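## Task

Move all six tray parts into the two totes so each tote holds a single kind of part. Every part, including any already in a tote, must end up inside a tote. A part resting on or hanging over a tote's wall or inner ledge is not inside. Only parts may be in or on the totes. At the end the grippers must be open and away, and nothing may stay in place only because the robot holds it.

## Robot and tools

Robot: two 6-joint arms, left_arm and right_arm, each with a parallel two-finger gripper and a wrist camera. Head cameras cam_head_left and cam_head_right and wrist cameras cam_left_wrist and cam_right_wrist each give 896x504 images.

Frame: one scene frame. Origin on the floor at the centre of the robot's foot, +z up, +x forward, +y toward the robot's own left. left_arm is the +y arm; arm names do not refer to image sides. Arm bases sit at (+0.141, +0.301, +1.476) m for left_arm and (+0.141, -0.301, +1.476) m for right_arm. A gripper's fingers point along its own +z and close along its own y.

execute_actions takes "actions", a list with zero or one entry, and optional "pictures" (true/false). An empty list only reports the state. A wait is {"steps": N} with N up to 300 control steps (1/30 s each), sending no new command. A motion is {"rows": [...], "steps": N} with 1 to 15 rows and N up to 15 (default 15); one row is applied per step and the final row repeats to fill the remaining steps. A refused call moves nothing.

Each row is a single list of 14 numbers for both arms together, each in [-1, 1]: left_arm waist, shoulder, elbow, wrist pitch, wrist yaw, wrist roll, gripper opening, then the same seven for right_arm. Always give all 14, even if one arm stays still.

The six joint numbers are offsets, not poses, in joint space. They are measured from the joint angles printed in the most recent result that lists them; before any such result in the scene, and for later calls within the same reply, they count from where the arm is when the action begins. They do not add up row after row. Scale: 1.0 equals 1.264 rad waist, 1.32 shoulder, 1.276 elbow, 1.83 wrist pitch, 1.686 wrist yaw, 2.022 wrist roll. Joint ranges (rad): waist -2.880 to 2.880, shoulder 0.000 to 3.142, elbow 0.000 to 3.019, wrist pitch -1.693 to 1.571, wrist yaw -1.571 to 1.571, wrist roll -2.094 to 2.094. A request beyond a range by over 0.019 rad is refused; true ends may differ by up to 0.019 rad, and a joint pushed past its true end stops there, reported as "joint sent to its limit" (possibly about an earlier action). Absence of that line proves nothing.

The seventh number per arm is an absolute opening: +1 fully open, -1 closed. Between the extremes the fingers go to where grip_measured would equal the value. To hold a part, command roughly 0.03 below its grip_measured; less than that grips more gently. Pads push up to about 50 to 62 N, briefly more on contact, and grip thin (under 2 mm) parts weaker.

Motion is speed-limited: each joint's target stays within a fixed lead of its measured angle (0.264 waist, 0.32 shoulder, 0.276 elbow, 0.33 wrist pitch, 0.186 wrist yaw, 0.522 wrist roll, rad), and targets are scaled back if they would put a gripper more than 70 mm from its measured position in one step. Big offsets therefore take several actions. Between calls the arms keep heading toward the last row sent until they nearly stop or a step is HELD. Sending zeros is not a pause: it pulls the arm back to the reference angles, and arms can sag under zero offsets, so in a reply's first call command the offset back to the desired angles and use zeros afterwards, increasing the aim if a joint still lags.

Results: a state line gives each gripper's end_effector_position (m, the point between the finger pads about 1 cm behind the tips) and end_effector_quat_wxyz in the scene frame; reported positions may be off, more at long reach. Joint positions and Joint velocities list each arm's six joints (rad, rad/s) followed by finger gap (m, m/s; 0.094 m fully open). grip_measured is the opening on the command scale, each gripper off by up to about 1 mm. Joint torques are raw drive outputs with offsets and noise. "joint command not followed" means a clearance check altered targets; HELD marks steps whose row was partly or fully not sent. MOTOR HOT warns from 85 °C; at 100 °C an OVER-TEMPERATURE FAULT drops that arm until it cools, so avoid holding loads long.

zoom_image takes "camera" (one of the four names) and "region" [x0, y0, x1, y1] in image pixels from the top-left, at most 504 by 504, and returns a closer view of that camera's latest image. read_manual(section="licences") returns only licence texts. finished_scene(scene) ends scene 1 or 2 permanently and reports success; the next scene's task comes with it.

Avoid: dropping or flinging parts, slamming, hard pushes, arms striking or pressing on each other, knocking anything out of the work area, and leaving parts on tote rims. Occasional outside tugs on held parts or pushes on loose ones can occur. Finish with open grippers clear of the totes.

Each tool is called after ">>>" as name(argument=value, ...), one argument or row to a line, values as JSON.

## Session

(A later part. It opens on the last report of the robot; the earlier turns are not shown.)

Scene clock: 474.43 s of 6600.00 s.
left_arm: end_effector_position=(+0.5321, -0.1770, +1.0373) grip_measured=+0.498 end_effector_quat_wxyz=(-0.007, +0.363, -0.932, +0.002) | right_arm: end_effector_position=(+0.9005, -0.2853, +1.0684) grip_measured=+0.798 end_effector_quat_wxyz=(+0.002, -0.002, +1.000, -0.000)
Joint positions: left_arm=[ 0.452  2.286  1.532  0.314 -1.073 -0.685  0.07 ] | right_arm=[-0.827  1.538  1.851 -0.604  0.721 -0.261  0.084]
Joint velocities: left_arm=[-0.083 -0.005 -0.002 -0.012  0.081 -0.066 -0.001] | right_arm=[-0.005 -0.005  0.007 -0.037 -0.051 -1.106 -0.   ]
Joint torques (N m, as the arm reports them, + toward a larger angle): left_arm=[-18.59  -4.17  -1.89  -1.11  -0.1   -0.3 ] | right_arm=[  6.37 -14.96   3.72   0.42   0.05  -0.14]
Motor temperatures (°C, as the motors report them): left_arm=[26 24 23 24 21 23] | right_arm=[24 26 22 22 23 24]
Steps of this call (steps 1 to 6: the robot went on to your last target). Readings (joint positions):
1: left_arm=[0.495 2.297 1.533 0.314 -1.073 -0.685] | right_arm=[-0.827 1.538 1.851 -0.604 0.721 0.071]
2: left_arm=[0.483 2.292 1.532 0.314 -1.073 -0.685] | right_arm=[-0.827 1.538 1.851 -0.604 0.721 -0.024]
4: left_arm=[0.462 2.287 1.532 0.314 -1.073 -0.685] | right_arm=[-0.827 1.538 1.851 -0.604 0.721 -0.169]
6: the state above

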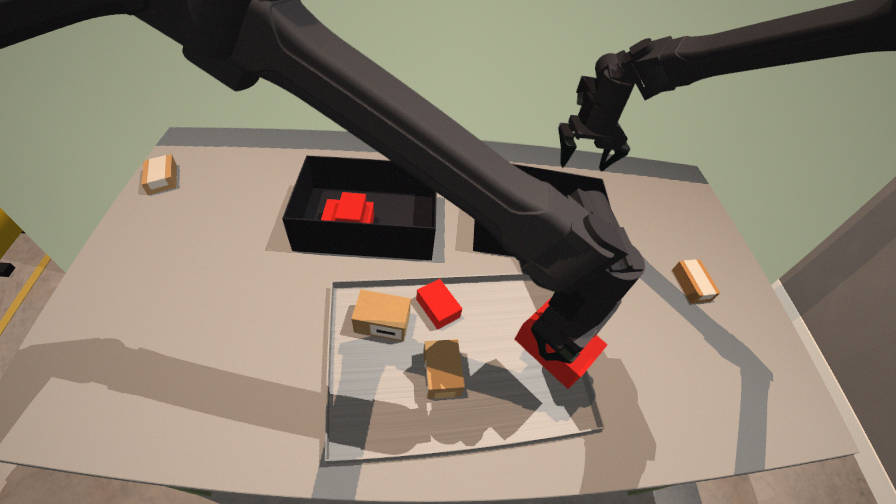

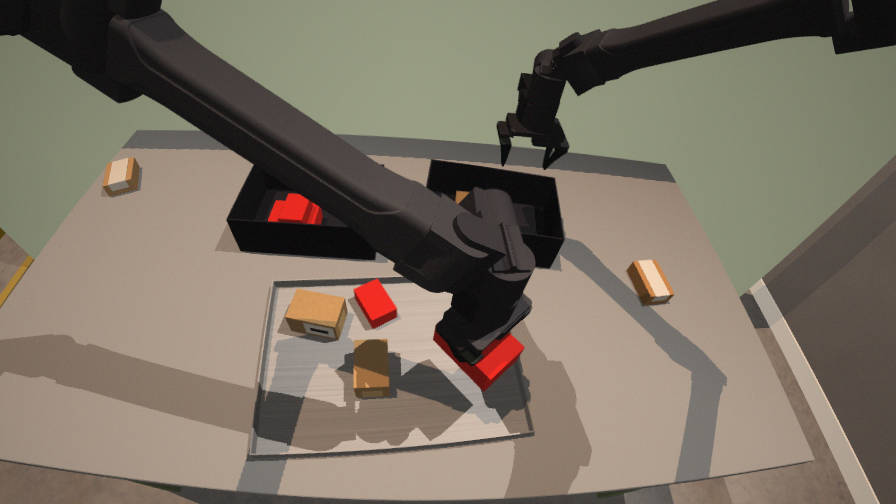

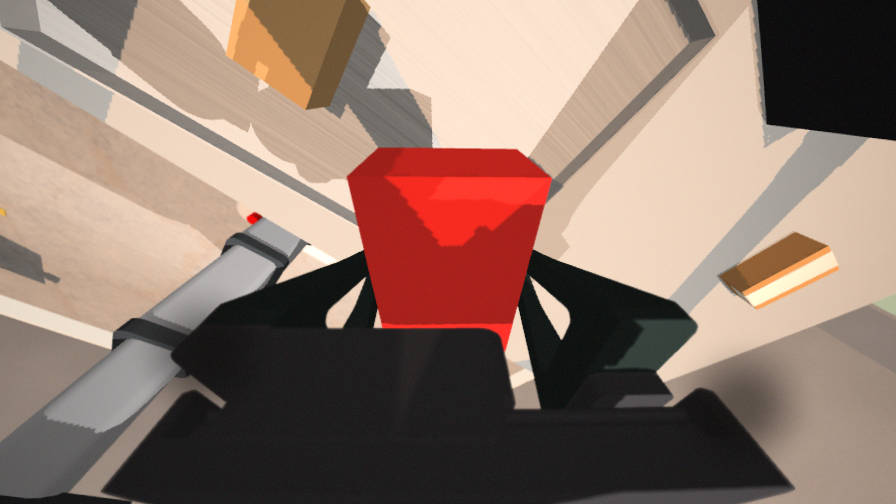

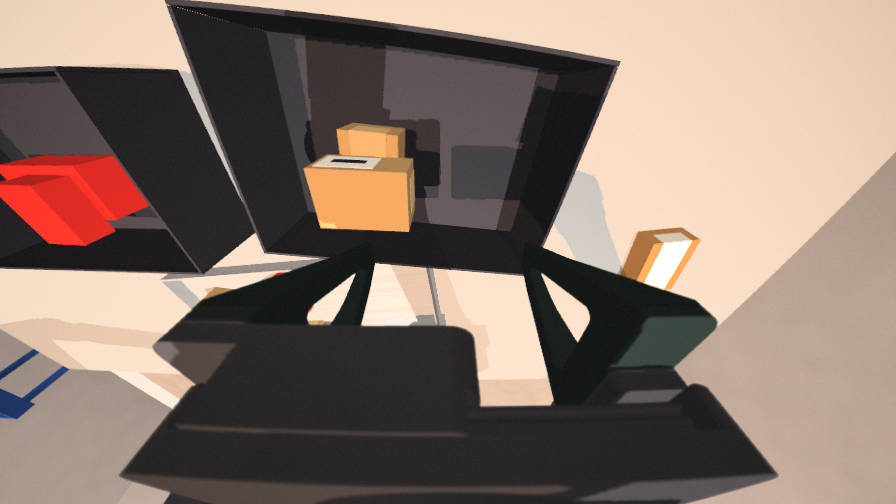

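>>> execute_actions(
  actions=[
    {"rows": [[0,-0.03,0.02,-0.025,0.005,0.027,0.46,0,0,0,0,0,-0.05,0.8],[0,-0.06,0.045,-0.055,0.01,0.054,0.46,0,0,0,0,0,-0.1,0.8],[0,-0.09,0.07,-0.088,0.016,0.082,0.46,0,0,0,0,0,-0.15,0.8],[0.009,-0.12,0.098,-0.12,0.021,0.109,0.46,0,0,0,0,0,-0.2,0.8],[0.019,-0.145,0.126,-0.153,0.026,0.136,0.46,0,0,0,0,0,-0.25,0.8],[0.028,-0.17,0.152,-0.184,0.031,0.163,0.46,0,0,0,0,0,-0.3,0.8],[0.038,-0.195,0.178,-0.215,0.036,0.19,0.46,0,0,0,0,0,-0.35,0.8],[0.047,-0.218,0.203,-0.245,0.042,0.218,0.46,0,0,0,0,0,-0.4,0.8],[0.056,-0.24,0.228,-0.276,0.047,0.245,0.46,0,0,0,0,0,-0.45,0.8],[0.066,-0.26,0.253,-0.306,0.052,0.272,0.46,0,0,0,0,0,-0.5,0.8],[0.075,-0.278,0.278,-0.337,0.057,0.299,0.46,0,0,0,0,0,-0.55,0.8],[0.085,-0.293,0.303,-0.367,0.062,0.326,0.46,0,0,0,0,0,-0.6,0.8],[0.094,-0.305,0.328,-0.398,0.068,0.354,0.46,0,0,0,0,0,-0.65,0.8],[0.103,-0.312,0.354,-0.428,0.073,0.381,0.46,0,0,0,0,0,-0.69,0.8],[0.1127,-0.315,0.379,-0.459,0.078,0.408,0.46,0,0,0,0,0,-0.72,0.8]], "steps": 15},
  ],
  pictures=false,
)

>>> execute_actions(
  actions=[
    {"steps": 15},
  ],
)

Scene clock: 480.27 s of 6600.00 s.
left_arm: end_effector_position=(+0.6977, -0.1412, +1.0512) grip_measured=+0.498 end_effector_quat_wxyz=(-0.008, +0.260, -0.965, +0.036) | right_arm: end_effector_position=(+0.9005, -0.2853, +1.0684) grip_measured=+0.799 end_effector_quat_wxyz=(+0.001, -0.520, +0.854, -0.001)
Joint positions: left_arm=[ 0.464  2.129  1.747 -0.024 -0.994 -0.436  0.07 ] | right_arm=[-0.827  1.538  1.851 -0.604  0.721 -1.35   0.084]
Joint velocities: left_arm=[ 0.093 -0.415  0.584 -0.579  0.198  0.52  -0.   ] | right_arm=[-0.015 -0.015 -0.002  0.002  0.037 -2.44   0.001]
Joint torques (N m, as the arm reports them, + toward a larger angle): left_arm=[-16.44  -7.75   1.52  -0.75   0.02   0.01] | right_arm=[  6.28 -15.03   3.66   0.37  -0.03  -0.1 ]
Motor temperatures (°C, as the motors report them): left_arm=[27 24 23 24 21 23] | right_arm=[24 26 22 22 23 24]
Steps of this call (steps 1 to 30: the robot went on to your last target; steps 31 to 90: nothing new was sent; then 2.33 s passed at rest; steps 91 to 105: all 15 steps of this action). Readings (joint positions):
91: left_arm=[0.450 2.285 1.531 0.308 -1.071 -0.680] | right_arm=[-0.827 1.538 1.851 -0.604 0.721 -0.415]
92: left_arm=[0.450 2.283 1.538 0.287 -1.065 -0.666] | right_arm=[-0.827 1.538 1.851 -0.604 0.721 -0.419]
94: left_arm=[0.450 2.273 1.559 0.231 -1.053 -0.634] | right_arm=[-0.827 1.538 1.851 -0.604 0.721 -0.479]
98: left_arm=[0.451 2.231 1.618 0.131 -1.033 -0.569] | right_arm=[-0.827 1.538 1.851 -0.604 0.721 -0.735]
105: the state above

Scene clock: 480.77 s of 6600.00 s.
left_arm: end_effector_position=(+0.8772, +0.0462, +1.0625) grip_measured=+0.497 end_effector_quat_wxyz=(+0.005, -0.065, +0.998, -0.007) | right_arm: end_effector_position=(+0.9005, -0.2853, +1.0684) grip_measured=+0.799 end_effector_quat_wxyz=(+0.001, -0.659, +0.752, -0.001)
Joint positions: left_arm=[ 0.576  1.888  1.997 -0.481 -0.944  0.011  0.07 ] | right_arm=[-0.827  1.538  1.851 -0.604  0.721 -1.697  0.084]
Joint velocities: left_arm=[ 0.298 -0.454  0.217 -0.388 -0.007  0.755 -0.001] | right_arm=[-0.005  0.005  0.002 -0.012  0.007 -0.11  -0.001]
Joint torques (N m, as the arm reports them, + toward a larger angle): left_arm=[-15.32  -8.92   3.21  -0.82   0.13   0.02] | right_arm=[  6.27 -15.     3.62   0.41  -0.03  -0.1 ]
Motor temperatures (°C, as the motors report them): left_arm=[27 24 23 24 21 23] | right_arm=[24 26 22 22 23 24]
Steps of this call (steps 1 to 15: the robot went on to your last target). Readings (joint positions):
1: left_arm=[0.467 2.114 1.768 -0.044 -0.988 -0.415] | right_arm=[-0.827 1.538 1.851 -0.604 0.721 -1.422]
2: left_arm=[0.472 2.100 1.789 -0.065 -0.982 -0.393] | right_arm=[-0.827 1.538 1.851 -0.604 0.721 -1.480]
4: left_arm=[0.482 2.070 1.830 -0.114 -0.972 -0.343] | right_arm=[-0.827 1.538 1.851 -0.604 0.721 -1.563]
8: left_arm=[0.507 2.005 1.904 -0.248 -0.956 -0.229] | right_arm=[-0.827 1.538 1.851 -0.604 0.721 -1.650]
15: the state above

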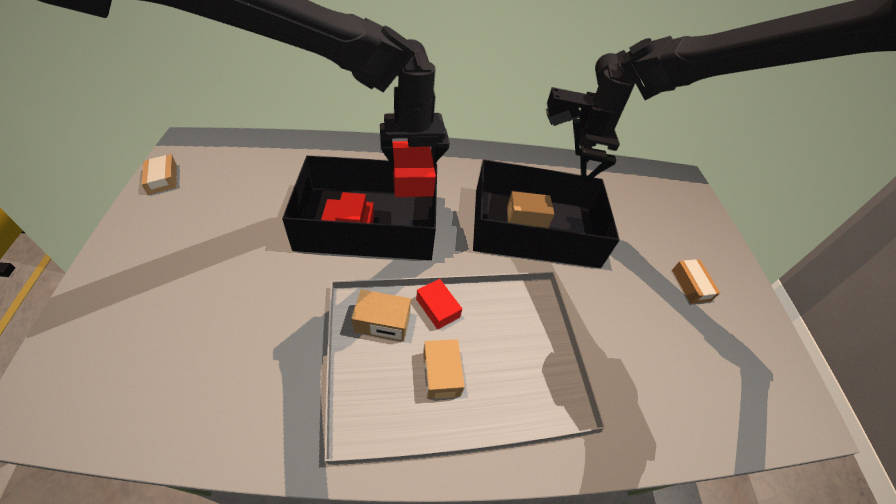

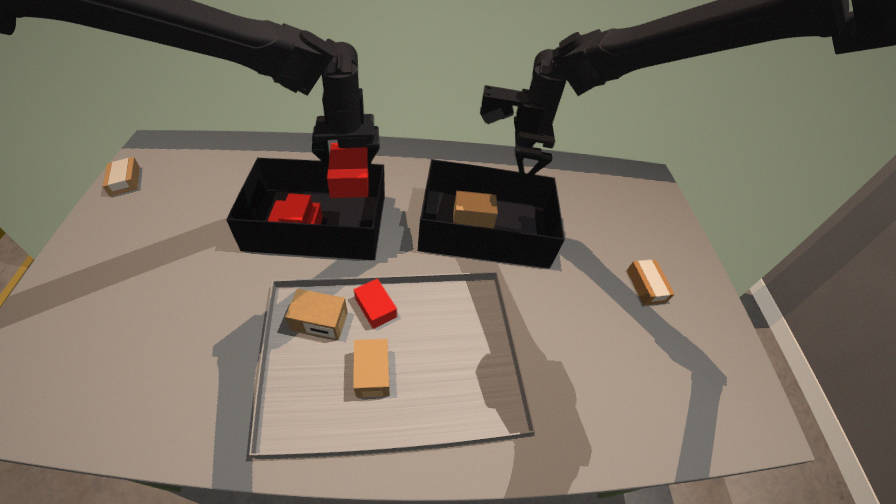

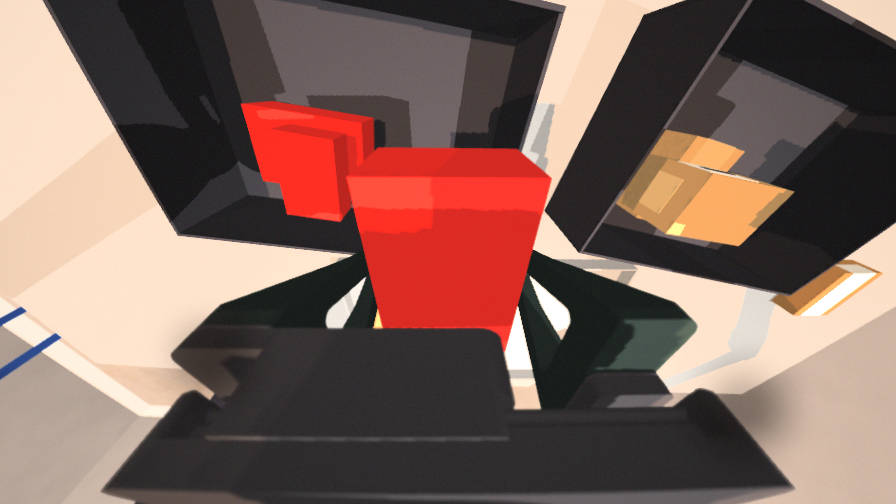

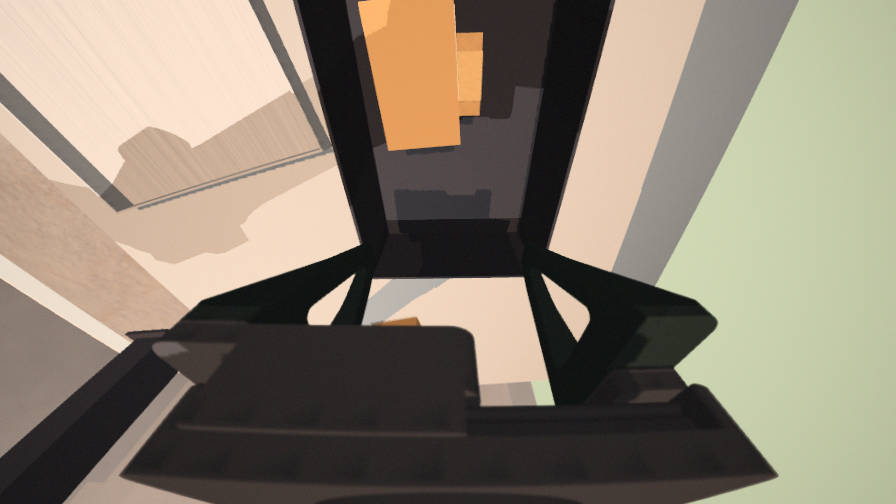

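>>> execute_actions(
  actions=[
    {"rows": [[0.02,-0.005,0.025,-0.024,0.006,0.066,0.46,0.006,-0.003,-0.04,0.025,0.004,0.005,0.9],[0.028,0.006,0.04,-0.024,0.011,0.068,0.46,0.012,-0.005,-0.08,0.05,0.008,0.01,0.9],[0.036,0.017,0.054,-0.023,0.016,0.07,0.46,0.018,-0.008,-0.12,0.075,0.013,0.015,1.0],[0.044,0.028,0.068,-0.023,0.021,0.072,0.46,0.024,-0.01,-0.16,0.1,0.017,0.02,1.0],[0.052,0.039,0.082,-0.023,0.026,0.074,0.46,0.03,-0.013,-0.2,0.125,0.021,0.025,1.0],[0.06,0.05,0.096,-0.022,0.031,0.076,0.46,0.036,-0.015,-0.24,0.15,0.025,0.03,1.0],[0.068,0.061,0.11,-0.022,0.036,0.078,0.46,0.042,-0.018,-0.28,0.175,0.03,0.035,1.0],[0.076,0.072,0.124,-0.022,0.041,0.08,0.46,0.048,-0.02,-0.32,0.2,0.034,0.04,1.0],[0.084,0.083,0.138,-0.021,0.046,0.082,0.46,0.054,-0.023,-0.36,0.225,0.038,0.045,1.0],[0.092,0.094,0.152,-0.021,0.051,0.084,0.46,0.06,-0.025,-0.4,0.25,0.042,0.05,1.0],[0.099,0.105,0.166,-0.021,0.056,0.086,0.46,0.066,-0.028,-0.44,0.275,0.046,0.055,1.0],[0.106,0.116,0.18,-0.02,0.061,0.088,0.46,0.072,-0.03,-0.48,0.3,0.05,0.06,1.0],[0.112,0.127,0.192,-0.02,0.065,0.09,0.46,0.078,-0.033,-0.52,0.325,0.055,0.065,1.0],[0.117,0.136,0.203,-0.02,0.068,0.092,0.46,0.083,-0.035,-0.56,0.35,0.059,0.07,1.0],[0.1218,0.1447,0.2128,-0.0197,0.0712,0.0935,0.46,0.088,-0.037,-0.599,0.37,0.063,0.073,1.0]], "steps": 15},
  ],
  pictures=false,
)

>>> execute_actions(
  actions=[
    {"steps": 12},
  ],
)

Scene clock: 494.77 s of 6600.00 s.
left_arm: end_effector_position=(+0.8844, +0.0629, +0.9658) grip_measured=+0.497 end_effector_quat_wxyz=(+0.001, -0.015, +1.000, -0.005) | right_arm: end_effector_position=(+0.6763, -0.1678, +1.0499) grip_measured=+1.000 end_effector_quat_wxyz=(-0.020, -0.645, +0.764, +0.004)
Joint positions: left_arm=[ 0.701  2.05   2.226 -0.51  -0.831  0.169  0.07 ] | right_arm=[-0.758  1.507  1.172 -0.024  0.815 -1.595  0.094]
Joint velocities: left_arm=[0.357 0.444 0.369 0.007 0.081 0.139 0.   ] | right_arm=[ 0.308 -0.005 -1.429  1.287  0.183  0.3    0.   ]
Joint torques (N m, as the arm reports them, + toward a larger angle): left_arm=[-14.61 -10.94   4.83  -0.47   0.11   0.04] | right_arm=[  8.46 -11.35   0.38   0.31   0.22   0.01]
Motor temperatures (°C, as the motors report them): left_arm=[27 24 23 24 21 23] | right_arm=[24 26 22 22 23 24]
Steps of this call (steps 1 to 30: the robot went on to your last target; steps 31 to 90: nothing new was sent; then 10.50 s passed at rest; steps 91 to 105: all 15 steps of this action). Readings (joint positions):
91: left_arm=[0.606 1.882 2.015 -0.510 -0.940 0.125] | right_arm=[-0.827 1.537 1.845 -0.596 0.722 -1.707]
92: left_arm=[0.606 1.883 2.015 -0.510 -0.934 0.126] | right_arm=[-0.827 1.533 1.826 -0.572 0.726 -1.703]
94: left_arm=[0.607 1.893 2.033 -0.510 -0.919 0.130] | right_arm=[-0.827 1.519 1.753 -0.499 0.739 -1.690]
98: left_arm=[0.622 1.942 2.109 -0.510 -0.883 0.143] | right_arm=[-0.820 1.507 1.556 -0.336 0.767 -1.660]
105: the state above

Scene clock: 495.17 s of 6600.00 s.
left_arm: end_effector_position=(+0.8585, +0.0669, +0.9281) grip_measured=+0.497 end_effector_quat_wxyz=(-0.018, -0.000, +1.000, +0.008) | right_arm: end_effector_position=(+0.6459, -0.1493, +1.0605) grip_measured=+1.000 end_effector_quat_wxyz=(-0.012, -0.634, +0.773, +0.008)
Joint positions: left_arm=[ 0.743  2.099  2.244 -0.51  -0.824  0.185  0.07 ] | right_arm=[-0.73   1.508  1.084  0.064  0.823 -1.56   0.094]
Joint velocities: left_arm=[-0.015 -0.005 -0.007 -0.002  0.007  0.037  0.   ] | right_arm=[-0.015 -0.005 -0.002  0.022 -0.051  0.066  0.   ]
Joint torques (N m, as the arm reports them, + toward a larger angle): left_arm=[-16.14 -12.43   5.01  -0.6    0.05   0.03] | right_arm=[ 7.47 -9.78  0.28  0.67  0.18  0.  ]
Motor temperatures (°C, as the motors report them): left_arm=[27 24 24 24 21 23] | right_arm=[24 26 22 22 23 24]
Steps of this call (steps 1 to 12: the robot went on to your last target). Readings (joint positions):
1: left_arm=[0.712 2.064 2.236 -0.510 -0.828 0.172] | right_arm=[-0.748 1.507 1.129 0.008 0.819 -1.588]
2: left_arm=[0.723 2.075 2.241 -0.510 -0.827 0.174] | right_arm=[-0.740 1.508 1.098 0.023 0.820 -1.582]
4: left_arm=[0.738 2.090 2.242 -0.510 -0.825 0.180] | right_arm=[-0.731 1.511 1.069 0.034 0.820 -1.574]
8: left_arm=[0.743 2.099 2.242 -0.510 -0.825 0.185] | right_arm=[-0.730 1.510 1.078 0.057 0.823 -1.565]
12: the state above

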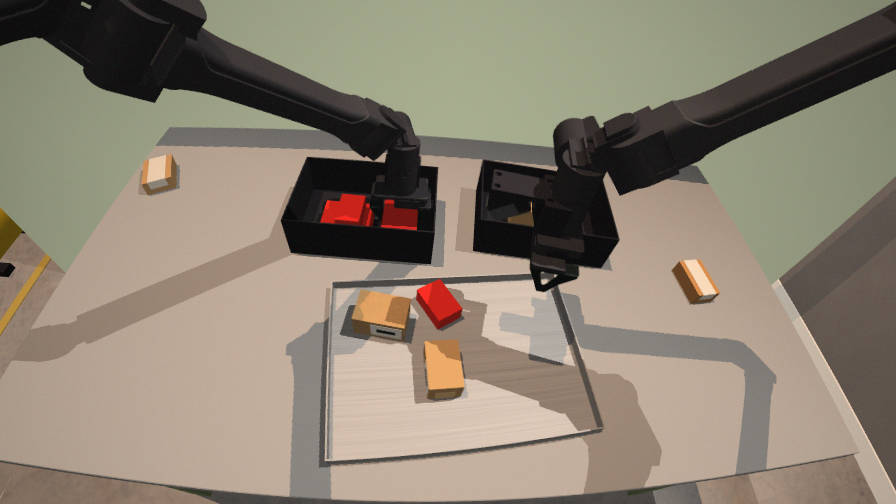

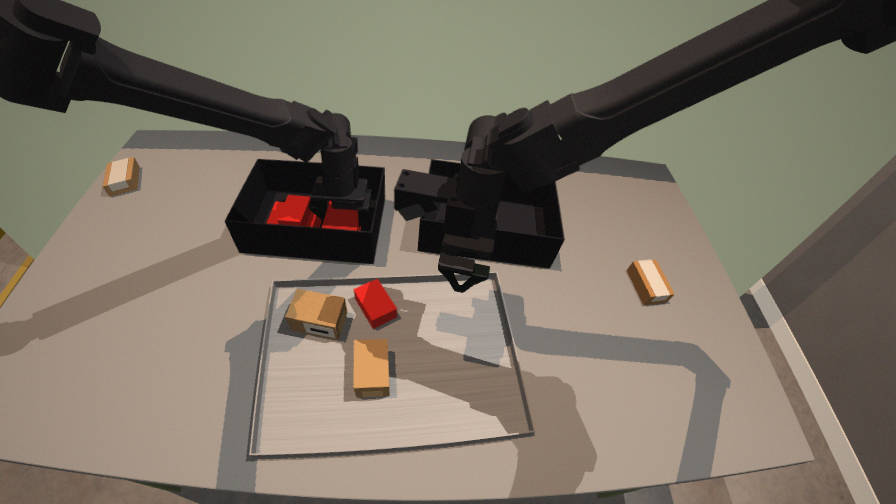

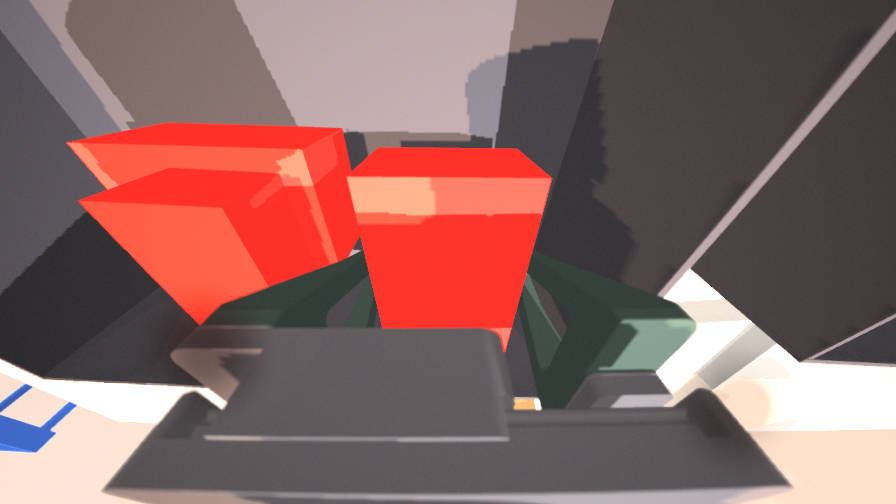

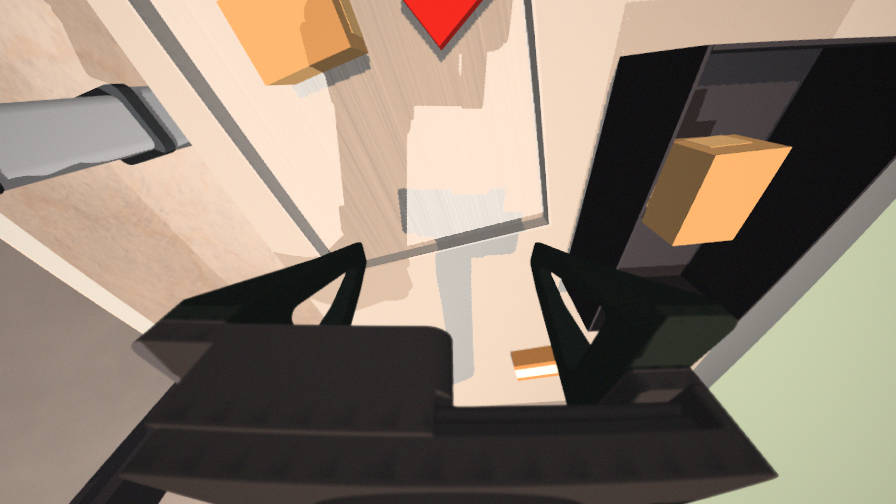

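>>> execute_actions(
  actions=[],
)

Scene clock: 502.47 s of 6600.00 s.
left_arm: end_effector_position=(+0.8587, +0.0670, +0.9282) grip_measured=+0.497 end_effector_quat_wxyz=(-0.018, -0.001, +1.000, +0.008) | right_arm: end_effector_position=(+0.6459, -0.1493, +1.0605) grip_measured=+1.000 end_effector_quat_wxyz=(-0.012, -0.633, +0.774, +0.008)
Joint positions: left_arm=[ 0.743  2.099  2.245 -0.51  -0.824  0.185  0.07 ] | right_arm=[-0.73   1.508  1.084  0.064  0.823 -1.557  0.094]
Joint velocities: left_arm=[-0.005 -0.005 -0.022  0.002 -0.051 -0.095 -0.001] | right_arm=[-0.034 -0.005 -0.007 -0.012 -0.007  0.037  0.   ]
Joint torques (N m, as the arm reports them, + toward a larger angle): left_arm=[-16.11 -12.53   5.07  -0.57   0.04   0.03] | right_arm=[  7.53 -10.59   0.25   0.67   0.17  -0.02]
Motor temperatures (°C, as the motors report them): left_arm=[27 25 24 24 21 23] | right_arm=[24 26 21 22 23 24]
Steps of this call (steps 1 to 30: the robot went on to your last target; steps 31 to 90: nothing new was sent; then 4.30 s passed at rest). Readings (joint positions):
1: left_arm=[0.743 2.099 2.245 -0.510 -0.824 0.185] | right_arm=[-0.730 1.508 1.084 0.064 0.823 -1.559]
2: left_arm=[0.743 2.099 2.245 -0.510 -0.824 0.185] | right_arm=[-0.730 1.508 1.084 0.064 0.823 -1.558]
4: left_arm=[0.743 2.099 2.245 -0.510 -0.824 0.185] | right_arm=[-0.730 1.508 1.084 0.064 0.823 -1.558]
8: left_arm=[0.743 2.099 2.245 -0.510 -0.824 0.185] | right_arm=[-0.730 1.508 1.084 0.064 0.823 -1.557]
90: the state above
All arms were judged still, so your last target was given up. Only a new action makes them travel on or press farther. Fingers that are still opening or closing keep moving.

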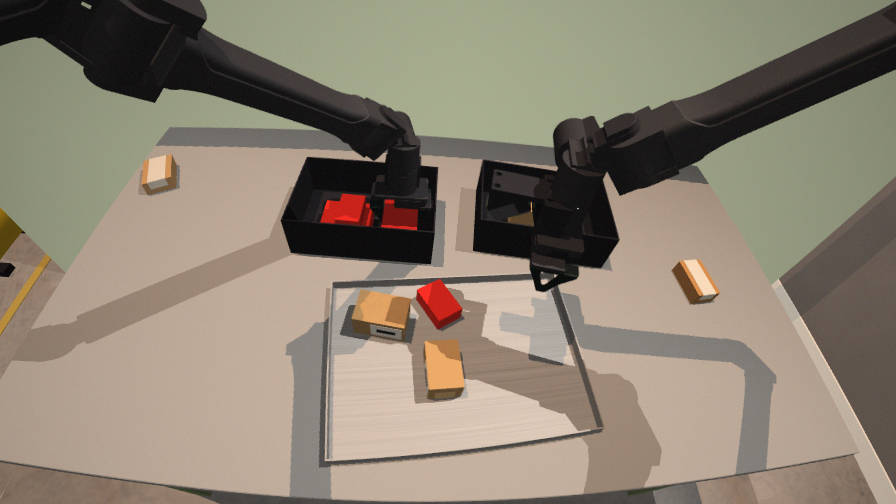

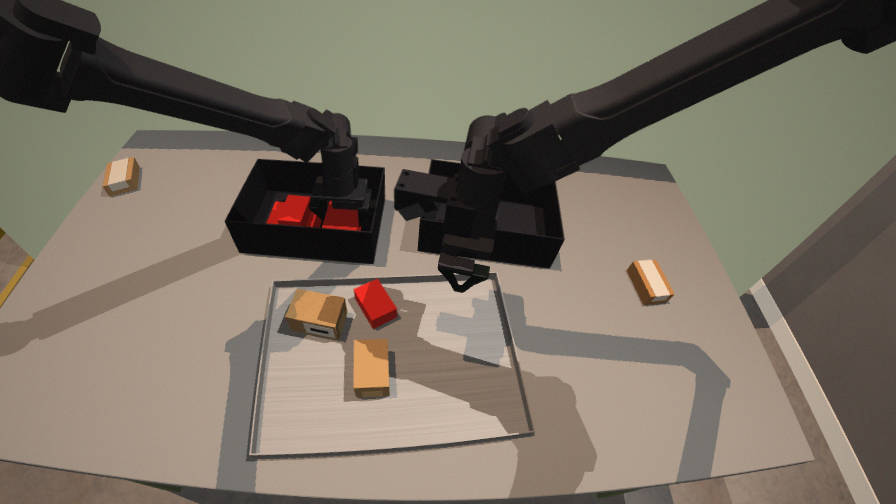

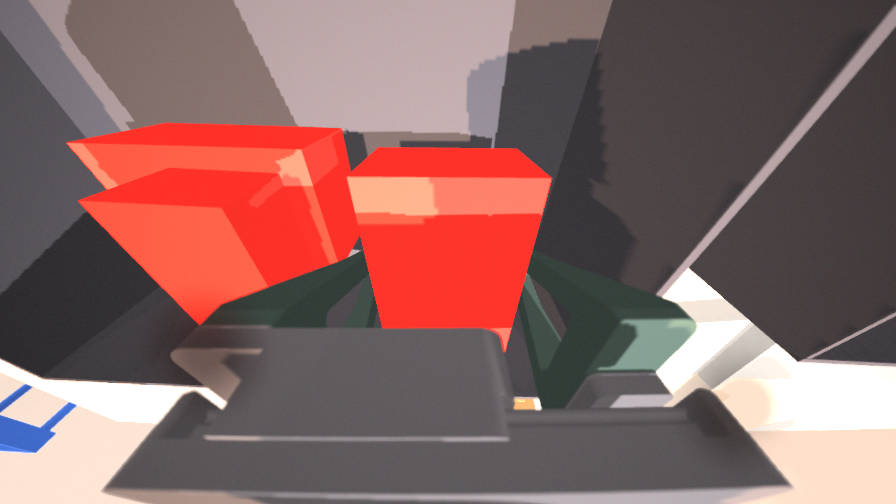

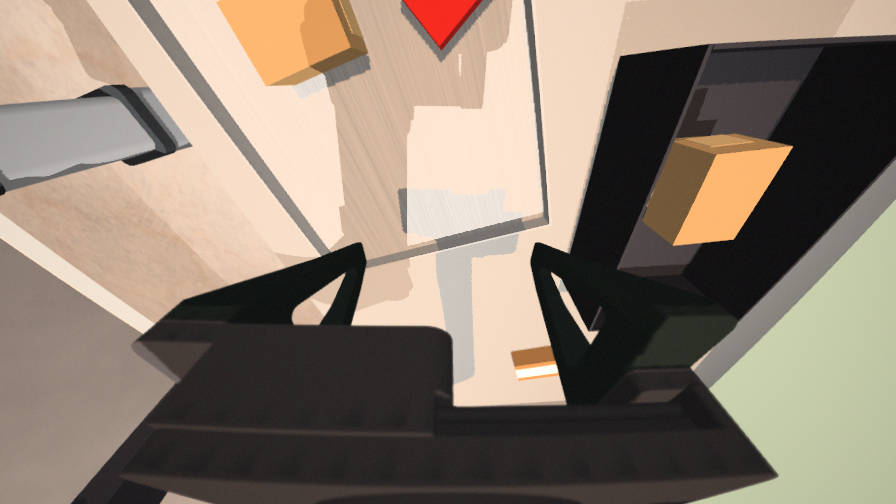

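>>> execute_actions(
  actions=[
    {"rows":[[0,0,0.03,0,0,0,-0.43,0,0,0,0,0,0,1],[0,0,0.05,0,0.005,0.005,-0.43,0,0,0,0,0,0,1],[0,0,0.06,-0.005,0.008,0.008,-0.43,0,0,0,0,0,0,1],[0,0.005,0.07,-0.01,0.011,0.011,-0.43,0,0,0,0,0,0,1],[0,0.01,0.075,-0.012,0.011,0.013,-0.43,0,0,0,0,0,0,1],[0,0.015,0.08,-0.013,0.011,0.013,-0.43,0,0,0,0,0,0,1]],"steps":15},
  ],
)

Scene clock: 511.90 s of 6600.00 s.
left_arm: end_effector_position=(+0.8867, +0.0730, +0.9307) grip_measured=+0.497 end_effector_quat_wxyz=(+0.003, -0.017, +1.000, +0.004) | right_arm: end_effector_position=(+0.6459, -0.1493, +1.0605) grip_measured=+1.000 end_effector_quat_wxyz=(-0.012, -0.633, +0.774, +0.008)
Joint positions: left_arm=[ 0.743  2.12   2.327 -0.515 -0.808  0.195  0.07 ] | right_arm=[-0.73   1.508  1.084  0.064  0.823 -1.557  0.094]
Joint velocities: left_arm=[-0.015  0.005 -0.027 -0.027 -0.022 -0.007  0.   ] | right_arm=[ 0.005 -0.015 -0.017 -0.027  0.037 -0.051  0.   ]
Joint torques (N m, as the arm reports them, + toward a larger angle): left_arm=[-15.19 -11.69   5.05  -0.89   0.11   0.05] | right_arm=[ 6.33 -8.75 -0.02  0.32 -0.03 -0.08]
Motor temperatures (°C, as the motors report them): left_arm=[27 25 24 24 21 23] | right_arm=[24 25 21 22 23 24]
Steps of this call (steps 1 to 90: nothing new was sent; then 5.93 s passed at rest; steps 91 to 105: all 15 steps of this action). Readings (joint positions):
91: left_arm=[0.743 2.099 2.246 -0.510 -0.824 0.185] | right_arm=[-0.730 1.508 1.084 0.064 0.823 -1.557]
92: left_arm=[0.743 2.101 2.252 -0.510 -0.822 0.185] | right_arm=[-0.730 1.508 1.084 0.064 0.823 -1.557]
94: left_arm=[0.743 2.109 2.275 -0.511 -0.812 0.186] | right_arm=[-0.730 1.508 1.084 0.064 0.823 -1.557]
98: left_arm=[0.743 2.119 2.316 -0.513 -0.808 0.191] | right_arm=[-0.730 1.508 1.084 0.064 0.823 -1.557]
105: the state above

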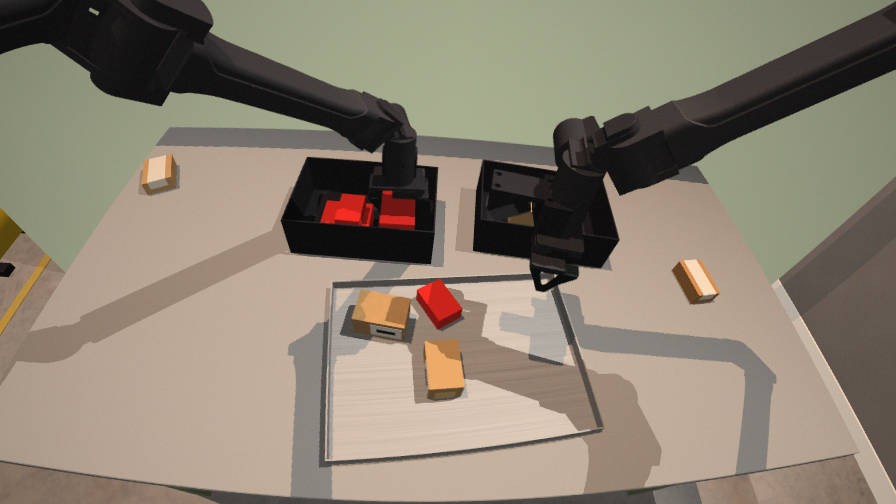

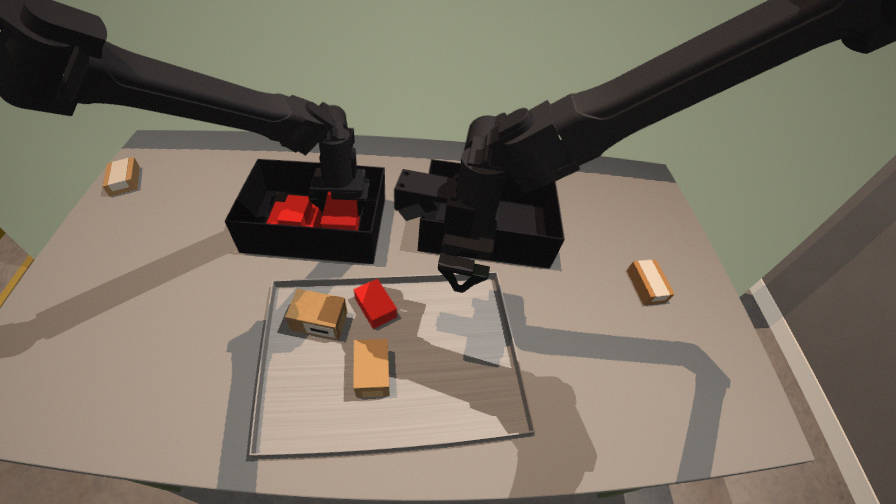

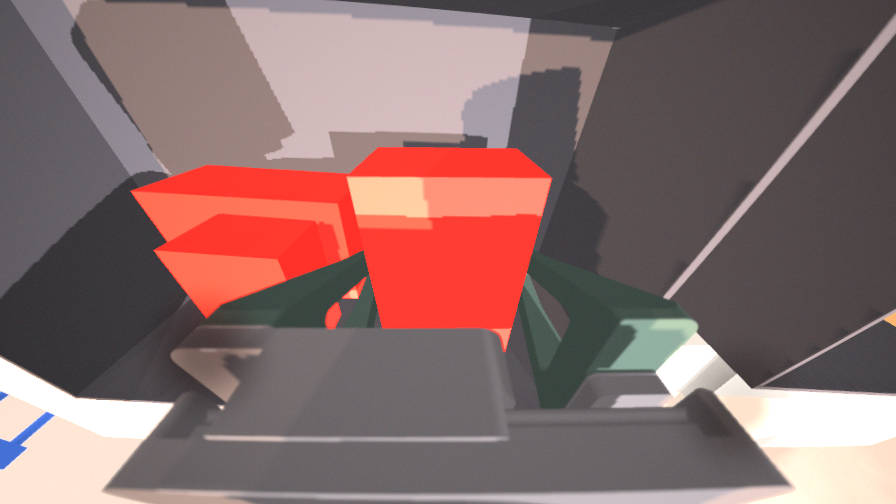

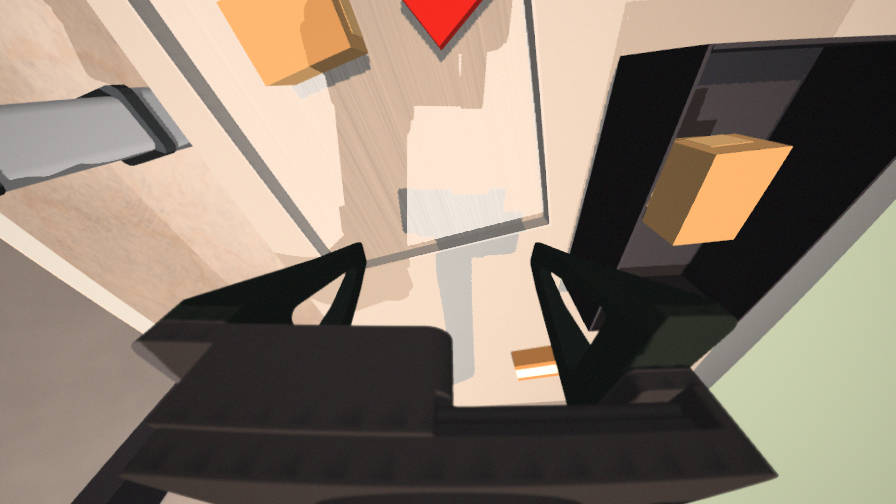

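>>> execute_actions(
  actions=[
    {"rows":[[0.004,0.004,0.008,-0.002,0.002,0.002,-0.43,0,0,0,0,0,0,1],[0.007,0.009,0.017,-0.005,0.003,0.003,-0.43,0,0,0,0,0,0,1],[0.01,0.014,0.026,-0.008,0.005,0.005,-0.43,0,0,0,0,0,0,1],[0.013,0.019,0.035,-0.011,0.007,0.007,-0.43,0,0,0,0,0,0,1],[0.016,0.024,0.044,-0.014,0.009,0.009,-0.43,0,0,0,0,0,0,1],[0.018,0.029,0.053,-0.017,0.011,0.011,-0.43,0,0,0,0,0,0,1],[0.02,0.034,0.062,-0.02,0.013,0.013,-0.43,0,0,0,0,0,0,1],[0.022,0.039,0.071,-0.023,0.015,0.015,-0.43,0,0,0,0,0,0,1],[0.023,0.044,0.08,-0.025,0.016,0.016,-0.43,0,0,0,0,0,0,1],[0.024,0.048,0.087,-0.027,0.016,0.016,-0.43,0,0,0,0,0,0,1],[0.024,0.051,0.092,-0.027,0.016,0.016,-0.43,0,0,0,0,0,0,1]],"steps":15},
  ],
  pictures=false,
)

Scene clock: 516.00 s of 6600.00 s.
left_arm: end_effector_position=(+0.8788, +0.0644, +0.9062) grip_measured=+0.497 end_effector_quat_wxyz=(-0.003, -0.007, +1.000, -0.001) | right_arm: end_effector_position=(+0.6459, -0.1493, +1.0605) grip_measured=+1.000 end_effector_quat_wxyz=(-0.012, -0.633, +0.774, +0.008)
Joint positions: left_arm=[ 0.762  2.189  2.413 -0.545 -0.783  0.209  0.07 ] | right_arm=[-0.73   1.508  1.084  0.064  0.823 -1.557  0.094]
Joint velocities: left_arm=[ 0.063  0.063  0.002 -0.032  0.051 -0.037 -0.001] | right_arm=[ 0.005 -0.005 -0.007  0.002 -0.037 -0.154  0.   ]
Joint torques (N m, as the arm reports them, + toward a larger angle): left_arm=[-15.05 -11.98   6.04  -0.93   0.13   0.04] | right_arm=[ 6.53 -8.86  0.    0.32 -0.02 -0.08]
Motor temperatures (°C, as the motors report them): left_arm=[27 25 24 24 21 23] | right_arm=[24 25 21 22 23 24]
Steps of this call (steps 1 to 15: the robot went on to your last target; steps 16 to 90: nothing new was sent; then 0.60 s passed at rest; steps 91 to 105: all 15 steps of this action). Readings (joint positions):
91: left_arm=[0.743 2.120 2.327 -0.516 -0.807 0.196] | right_arm=[-0.730 1.508 1.084 0.064 0.823 -1.557]
92: left_arm=[0.743 2.121 2.327 -0.516 -0.806 0.196] | right_arm=[-0.730 1.508 1.084 0.064 0.823 -1.557]
94: left_arm=[0.743 2.125 2.333 -0.516 -0.801 0.196] | right_arm=[-0.730 1.508 1.084 0.064 0.823 -1.557]
98: left_arm=[0.747 2.152 2.373 -0.528 -0.787 0.200] | right_arm=[-0.730 1.508 1.084 0.064 0.823 -1.557]
105: the state above

>>> execute_actions(
  actions=[
    {"rows":[[0,0,0,0,0,0,0.0,0.01,0.03,0.03,0,0.005,0,1],[0,0,0,0,0,0,0.5,0.02,0.06,0.06,0,0.01,0,1],[0,0,0,0,0,0,0.7,0.03,0.09,0.09,0,0.015,0.005,1],[0,0,0,0,0,0,0.7,0.04,0.12,0.12,0,0.02,0.005,1],[0,0,0,0,0,0,0.7,0.05,0.15,0.15,0.005,0.025,0.01,1],[-0.01,-0.02,0,0,-0.005,0,0.7,0.06,0.18,0.17,0.005,0.03,0.01,1],[-0.025,-0.045,-0.01,0,-0.015,-0.004,0.7,0.07,0.2,0.19,0.005,0.04,0.015,1],[-0.04,-0.07,-0.04,0,-0.025,-0.008,0.7,0.08,0.22,0.21,0.008,0.05,0.015,1],[-0.055,-0.1,-0.08,0.003,-0.037,-0.012,0.7,0.085,0.235,0.22,0.008,0.055,0.02,1],[-0.07,-0.13,-0.12,0.004,-0.05,-0.017,0.7,0.09,0.25,0.23,0.008,0.06,0.02,1],[-0.085,-0.16,-0.165,0.006,-0.06,-0.022,0.7,0.09,0.25,0.23,0.008,0.06,0.02,1],[-0.1,-0.185,-0.21,0.007,-0.07,-0.026,0.7,0.09,0.25,0.23,0.008,0.06,0.02,1],[-0.115,-0.21,-0.25,0.009,-0.08,-0.03,0.7,0.09,0.25,0.23,0.008,0.06,0.02,1],[-0.125,-0.23,-0.285,0.01,-0.088,-0.033,0.7,0.09,0.25,0.23,0.008,0.06,0.02,1],[-0.1325,-0.242,-0.311,0.01,-0.094,-0.034,0.7,0.09,0.25,0.23,0.008,0.06,0.02,1]],"steps":15},
  ],
)

Scene clock: 520.73 s of 6600.00 s.
left_arm: end_effector_position=(+0.8573, +0.0902, +0.9614) grip_measured=+0.698 end_effector_quat_wxyz=(-0.034, +0.022, +0.998, +0.038) | right_arm: end_effector_position=(+0.6503, -0.0177, +1.0137) grip_measured=+1.000 end_effector_quat_wxyz=(-0.016, -0.646, +0.763, +0.008)
Joint positions: left_arm=[ 0.721  2.012  2.153 -0.546 -0.91   0.192  0.08 ] | right_arm=[-0.637  1.856  1.371  0.074  0.916 -1.529  0.094]
Joint velocities: left_arm=[-0.337 -0.864 -1.131  0.017 -0.418 -0.11   0.   ] | right_arm=[ 0.171  0.239 -0.027  0.017  0.007  0.095  0.   ]
Joint torques (N m, as the arm reports them, + toward a larger angle): left_arm=[-18.4  -12.97   2.93   0.14  -0.05  -0.3 ] | right_arm=[ 10.83 -10.66   0.49   0.47   0.31  -0.03]
Motor temperatures (°C, as the motors report them): left_arm=[27 25 24 24 21 23] | right_arm=[24 25 21 22 23 24]
Steps of this call (steps 1 to 15: the robot went on to your last target; steps 16 to 90: nothing new was sent; then 1.23 s passed at rest; steps 91 to 105: all 15 steps of this action). Readings (joint positions):
91: left_arm=[0.764 2.192 2.418 -0.546 -0.781 0.211] | right_arm=[-0.730 1.510 1.087 0.064 0.825 -1.557]
92: left_arm=[0.764 2.192 2.418 -0.546 -0.781 0.211] | right_arm=[-0.730 1.518 1.097 0.064 0.831 -1.557]
94: left_arm=[0.764 2.192 2.418 -0.546 -0.781 0.211] | right_arm=[-0.729 1.560 1.155 0.064 0.848 -1.556]
98: left_arm=[0.763 2.180 2.400 -0.546 -0.807 0.211] | right_arm=[-0.706 1.701 1.311 0.071 0.887 -1.546]
105: the state above

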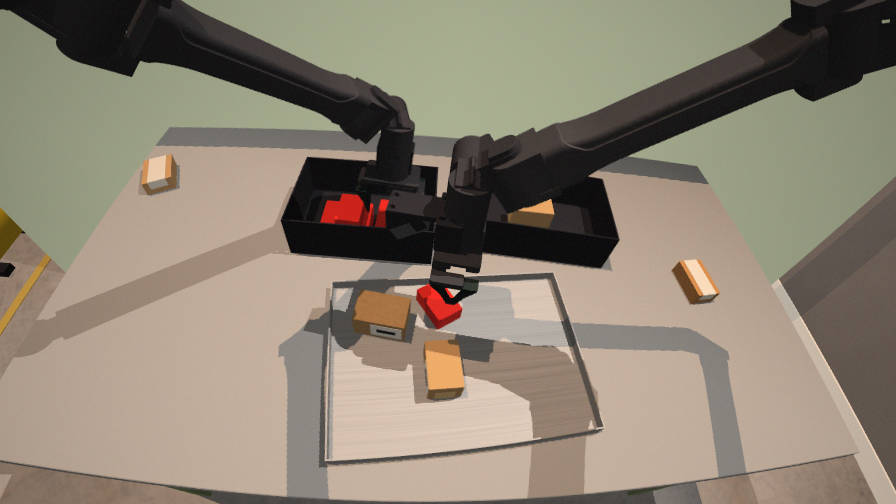

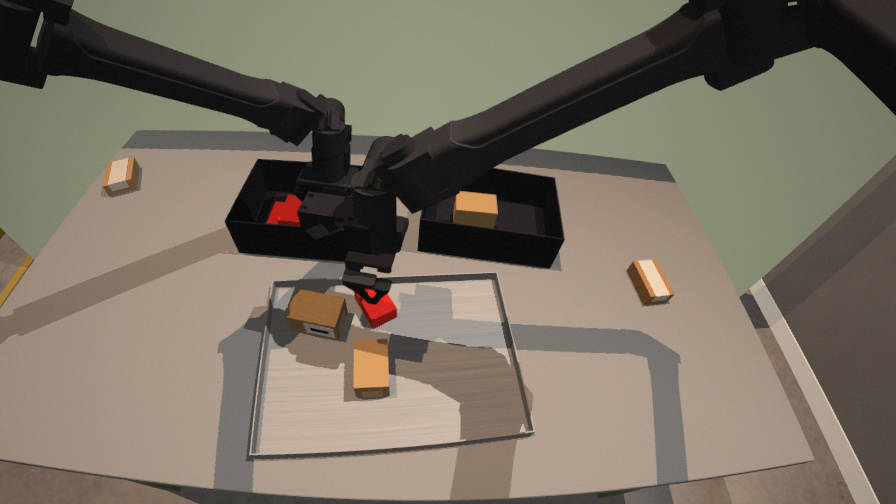

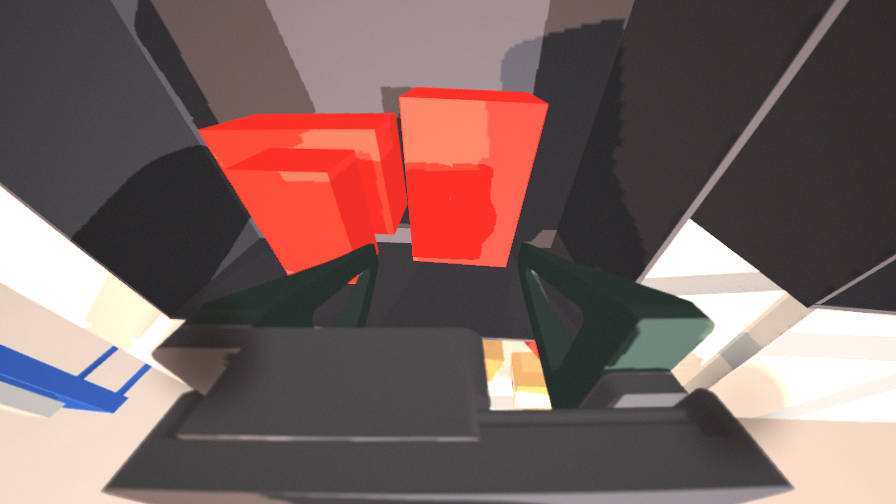

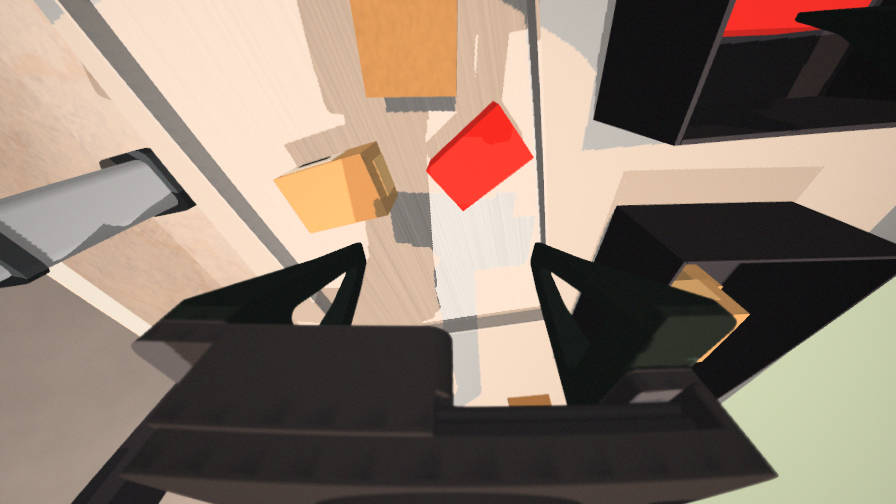

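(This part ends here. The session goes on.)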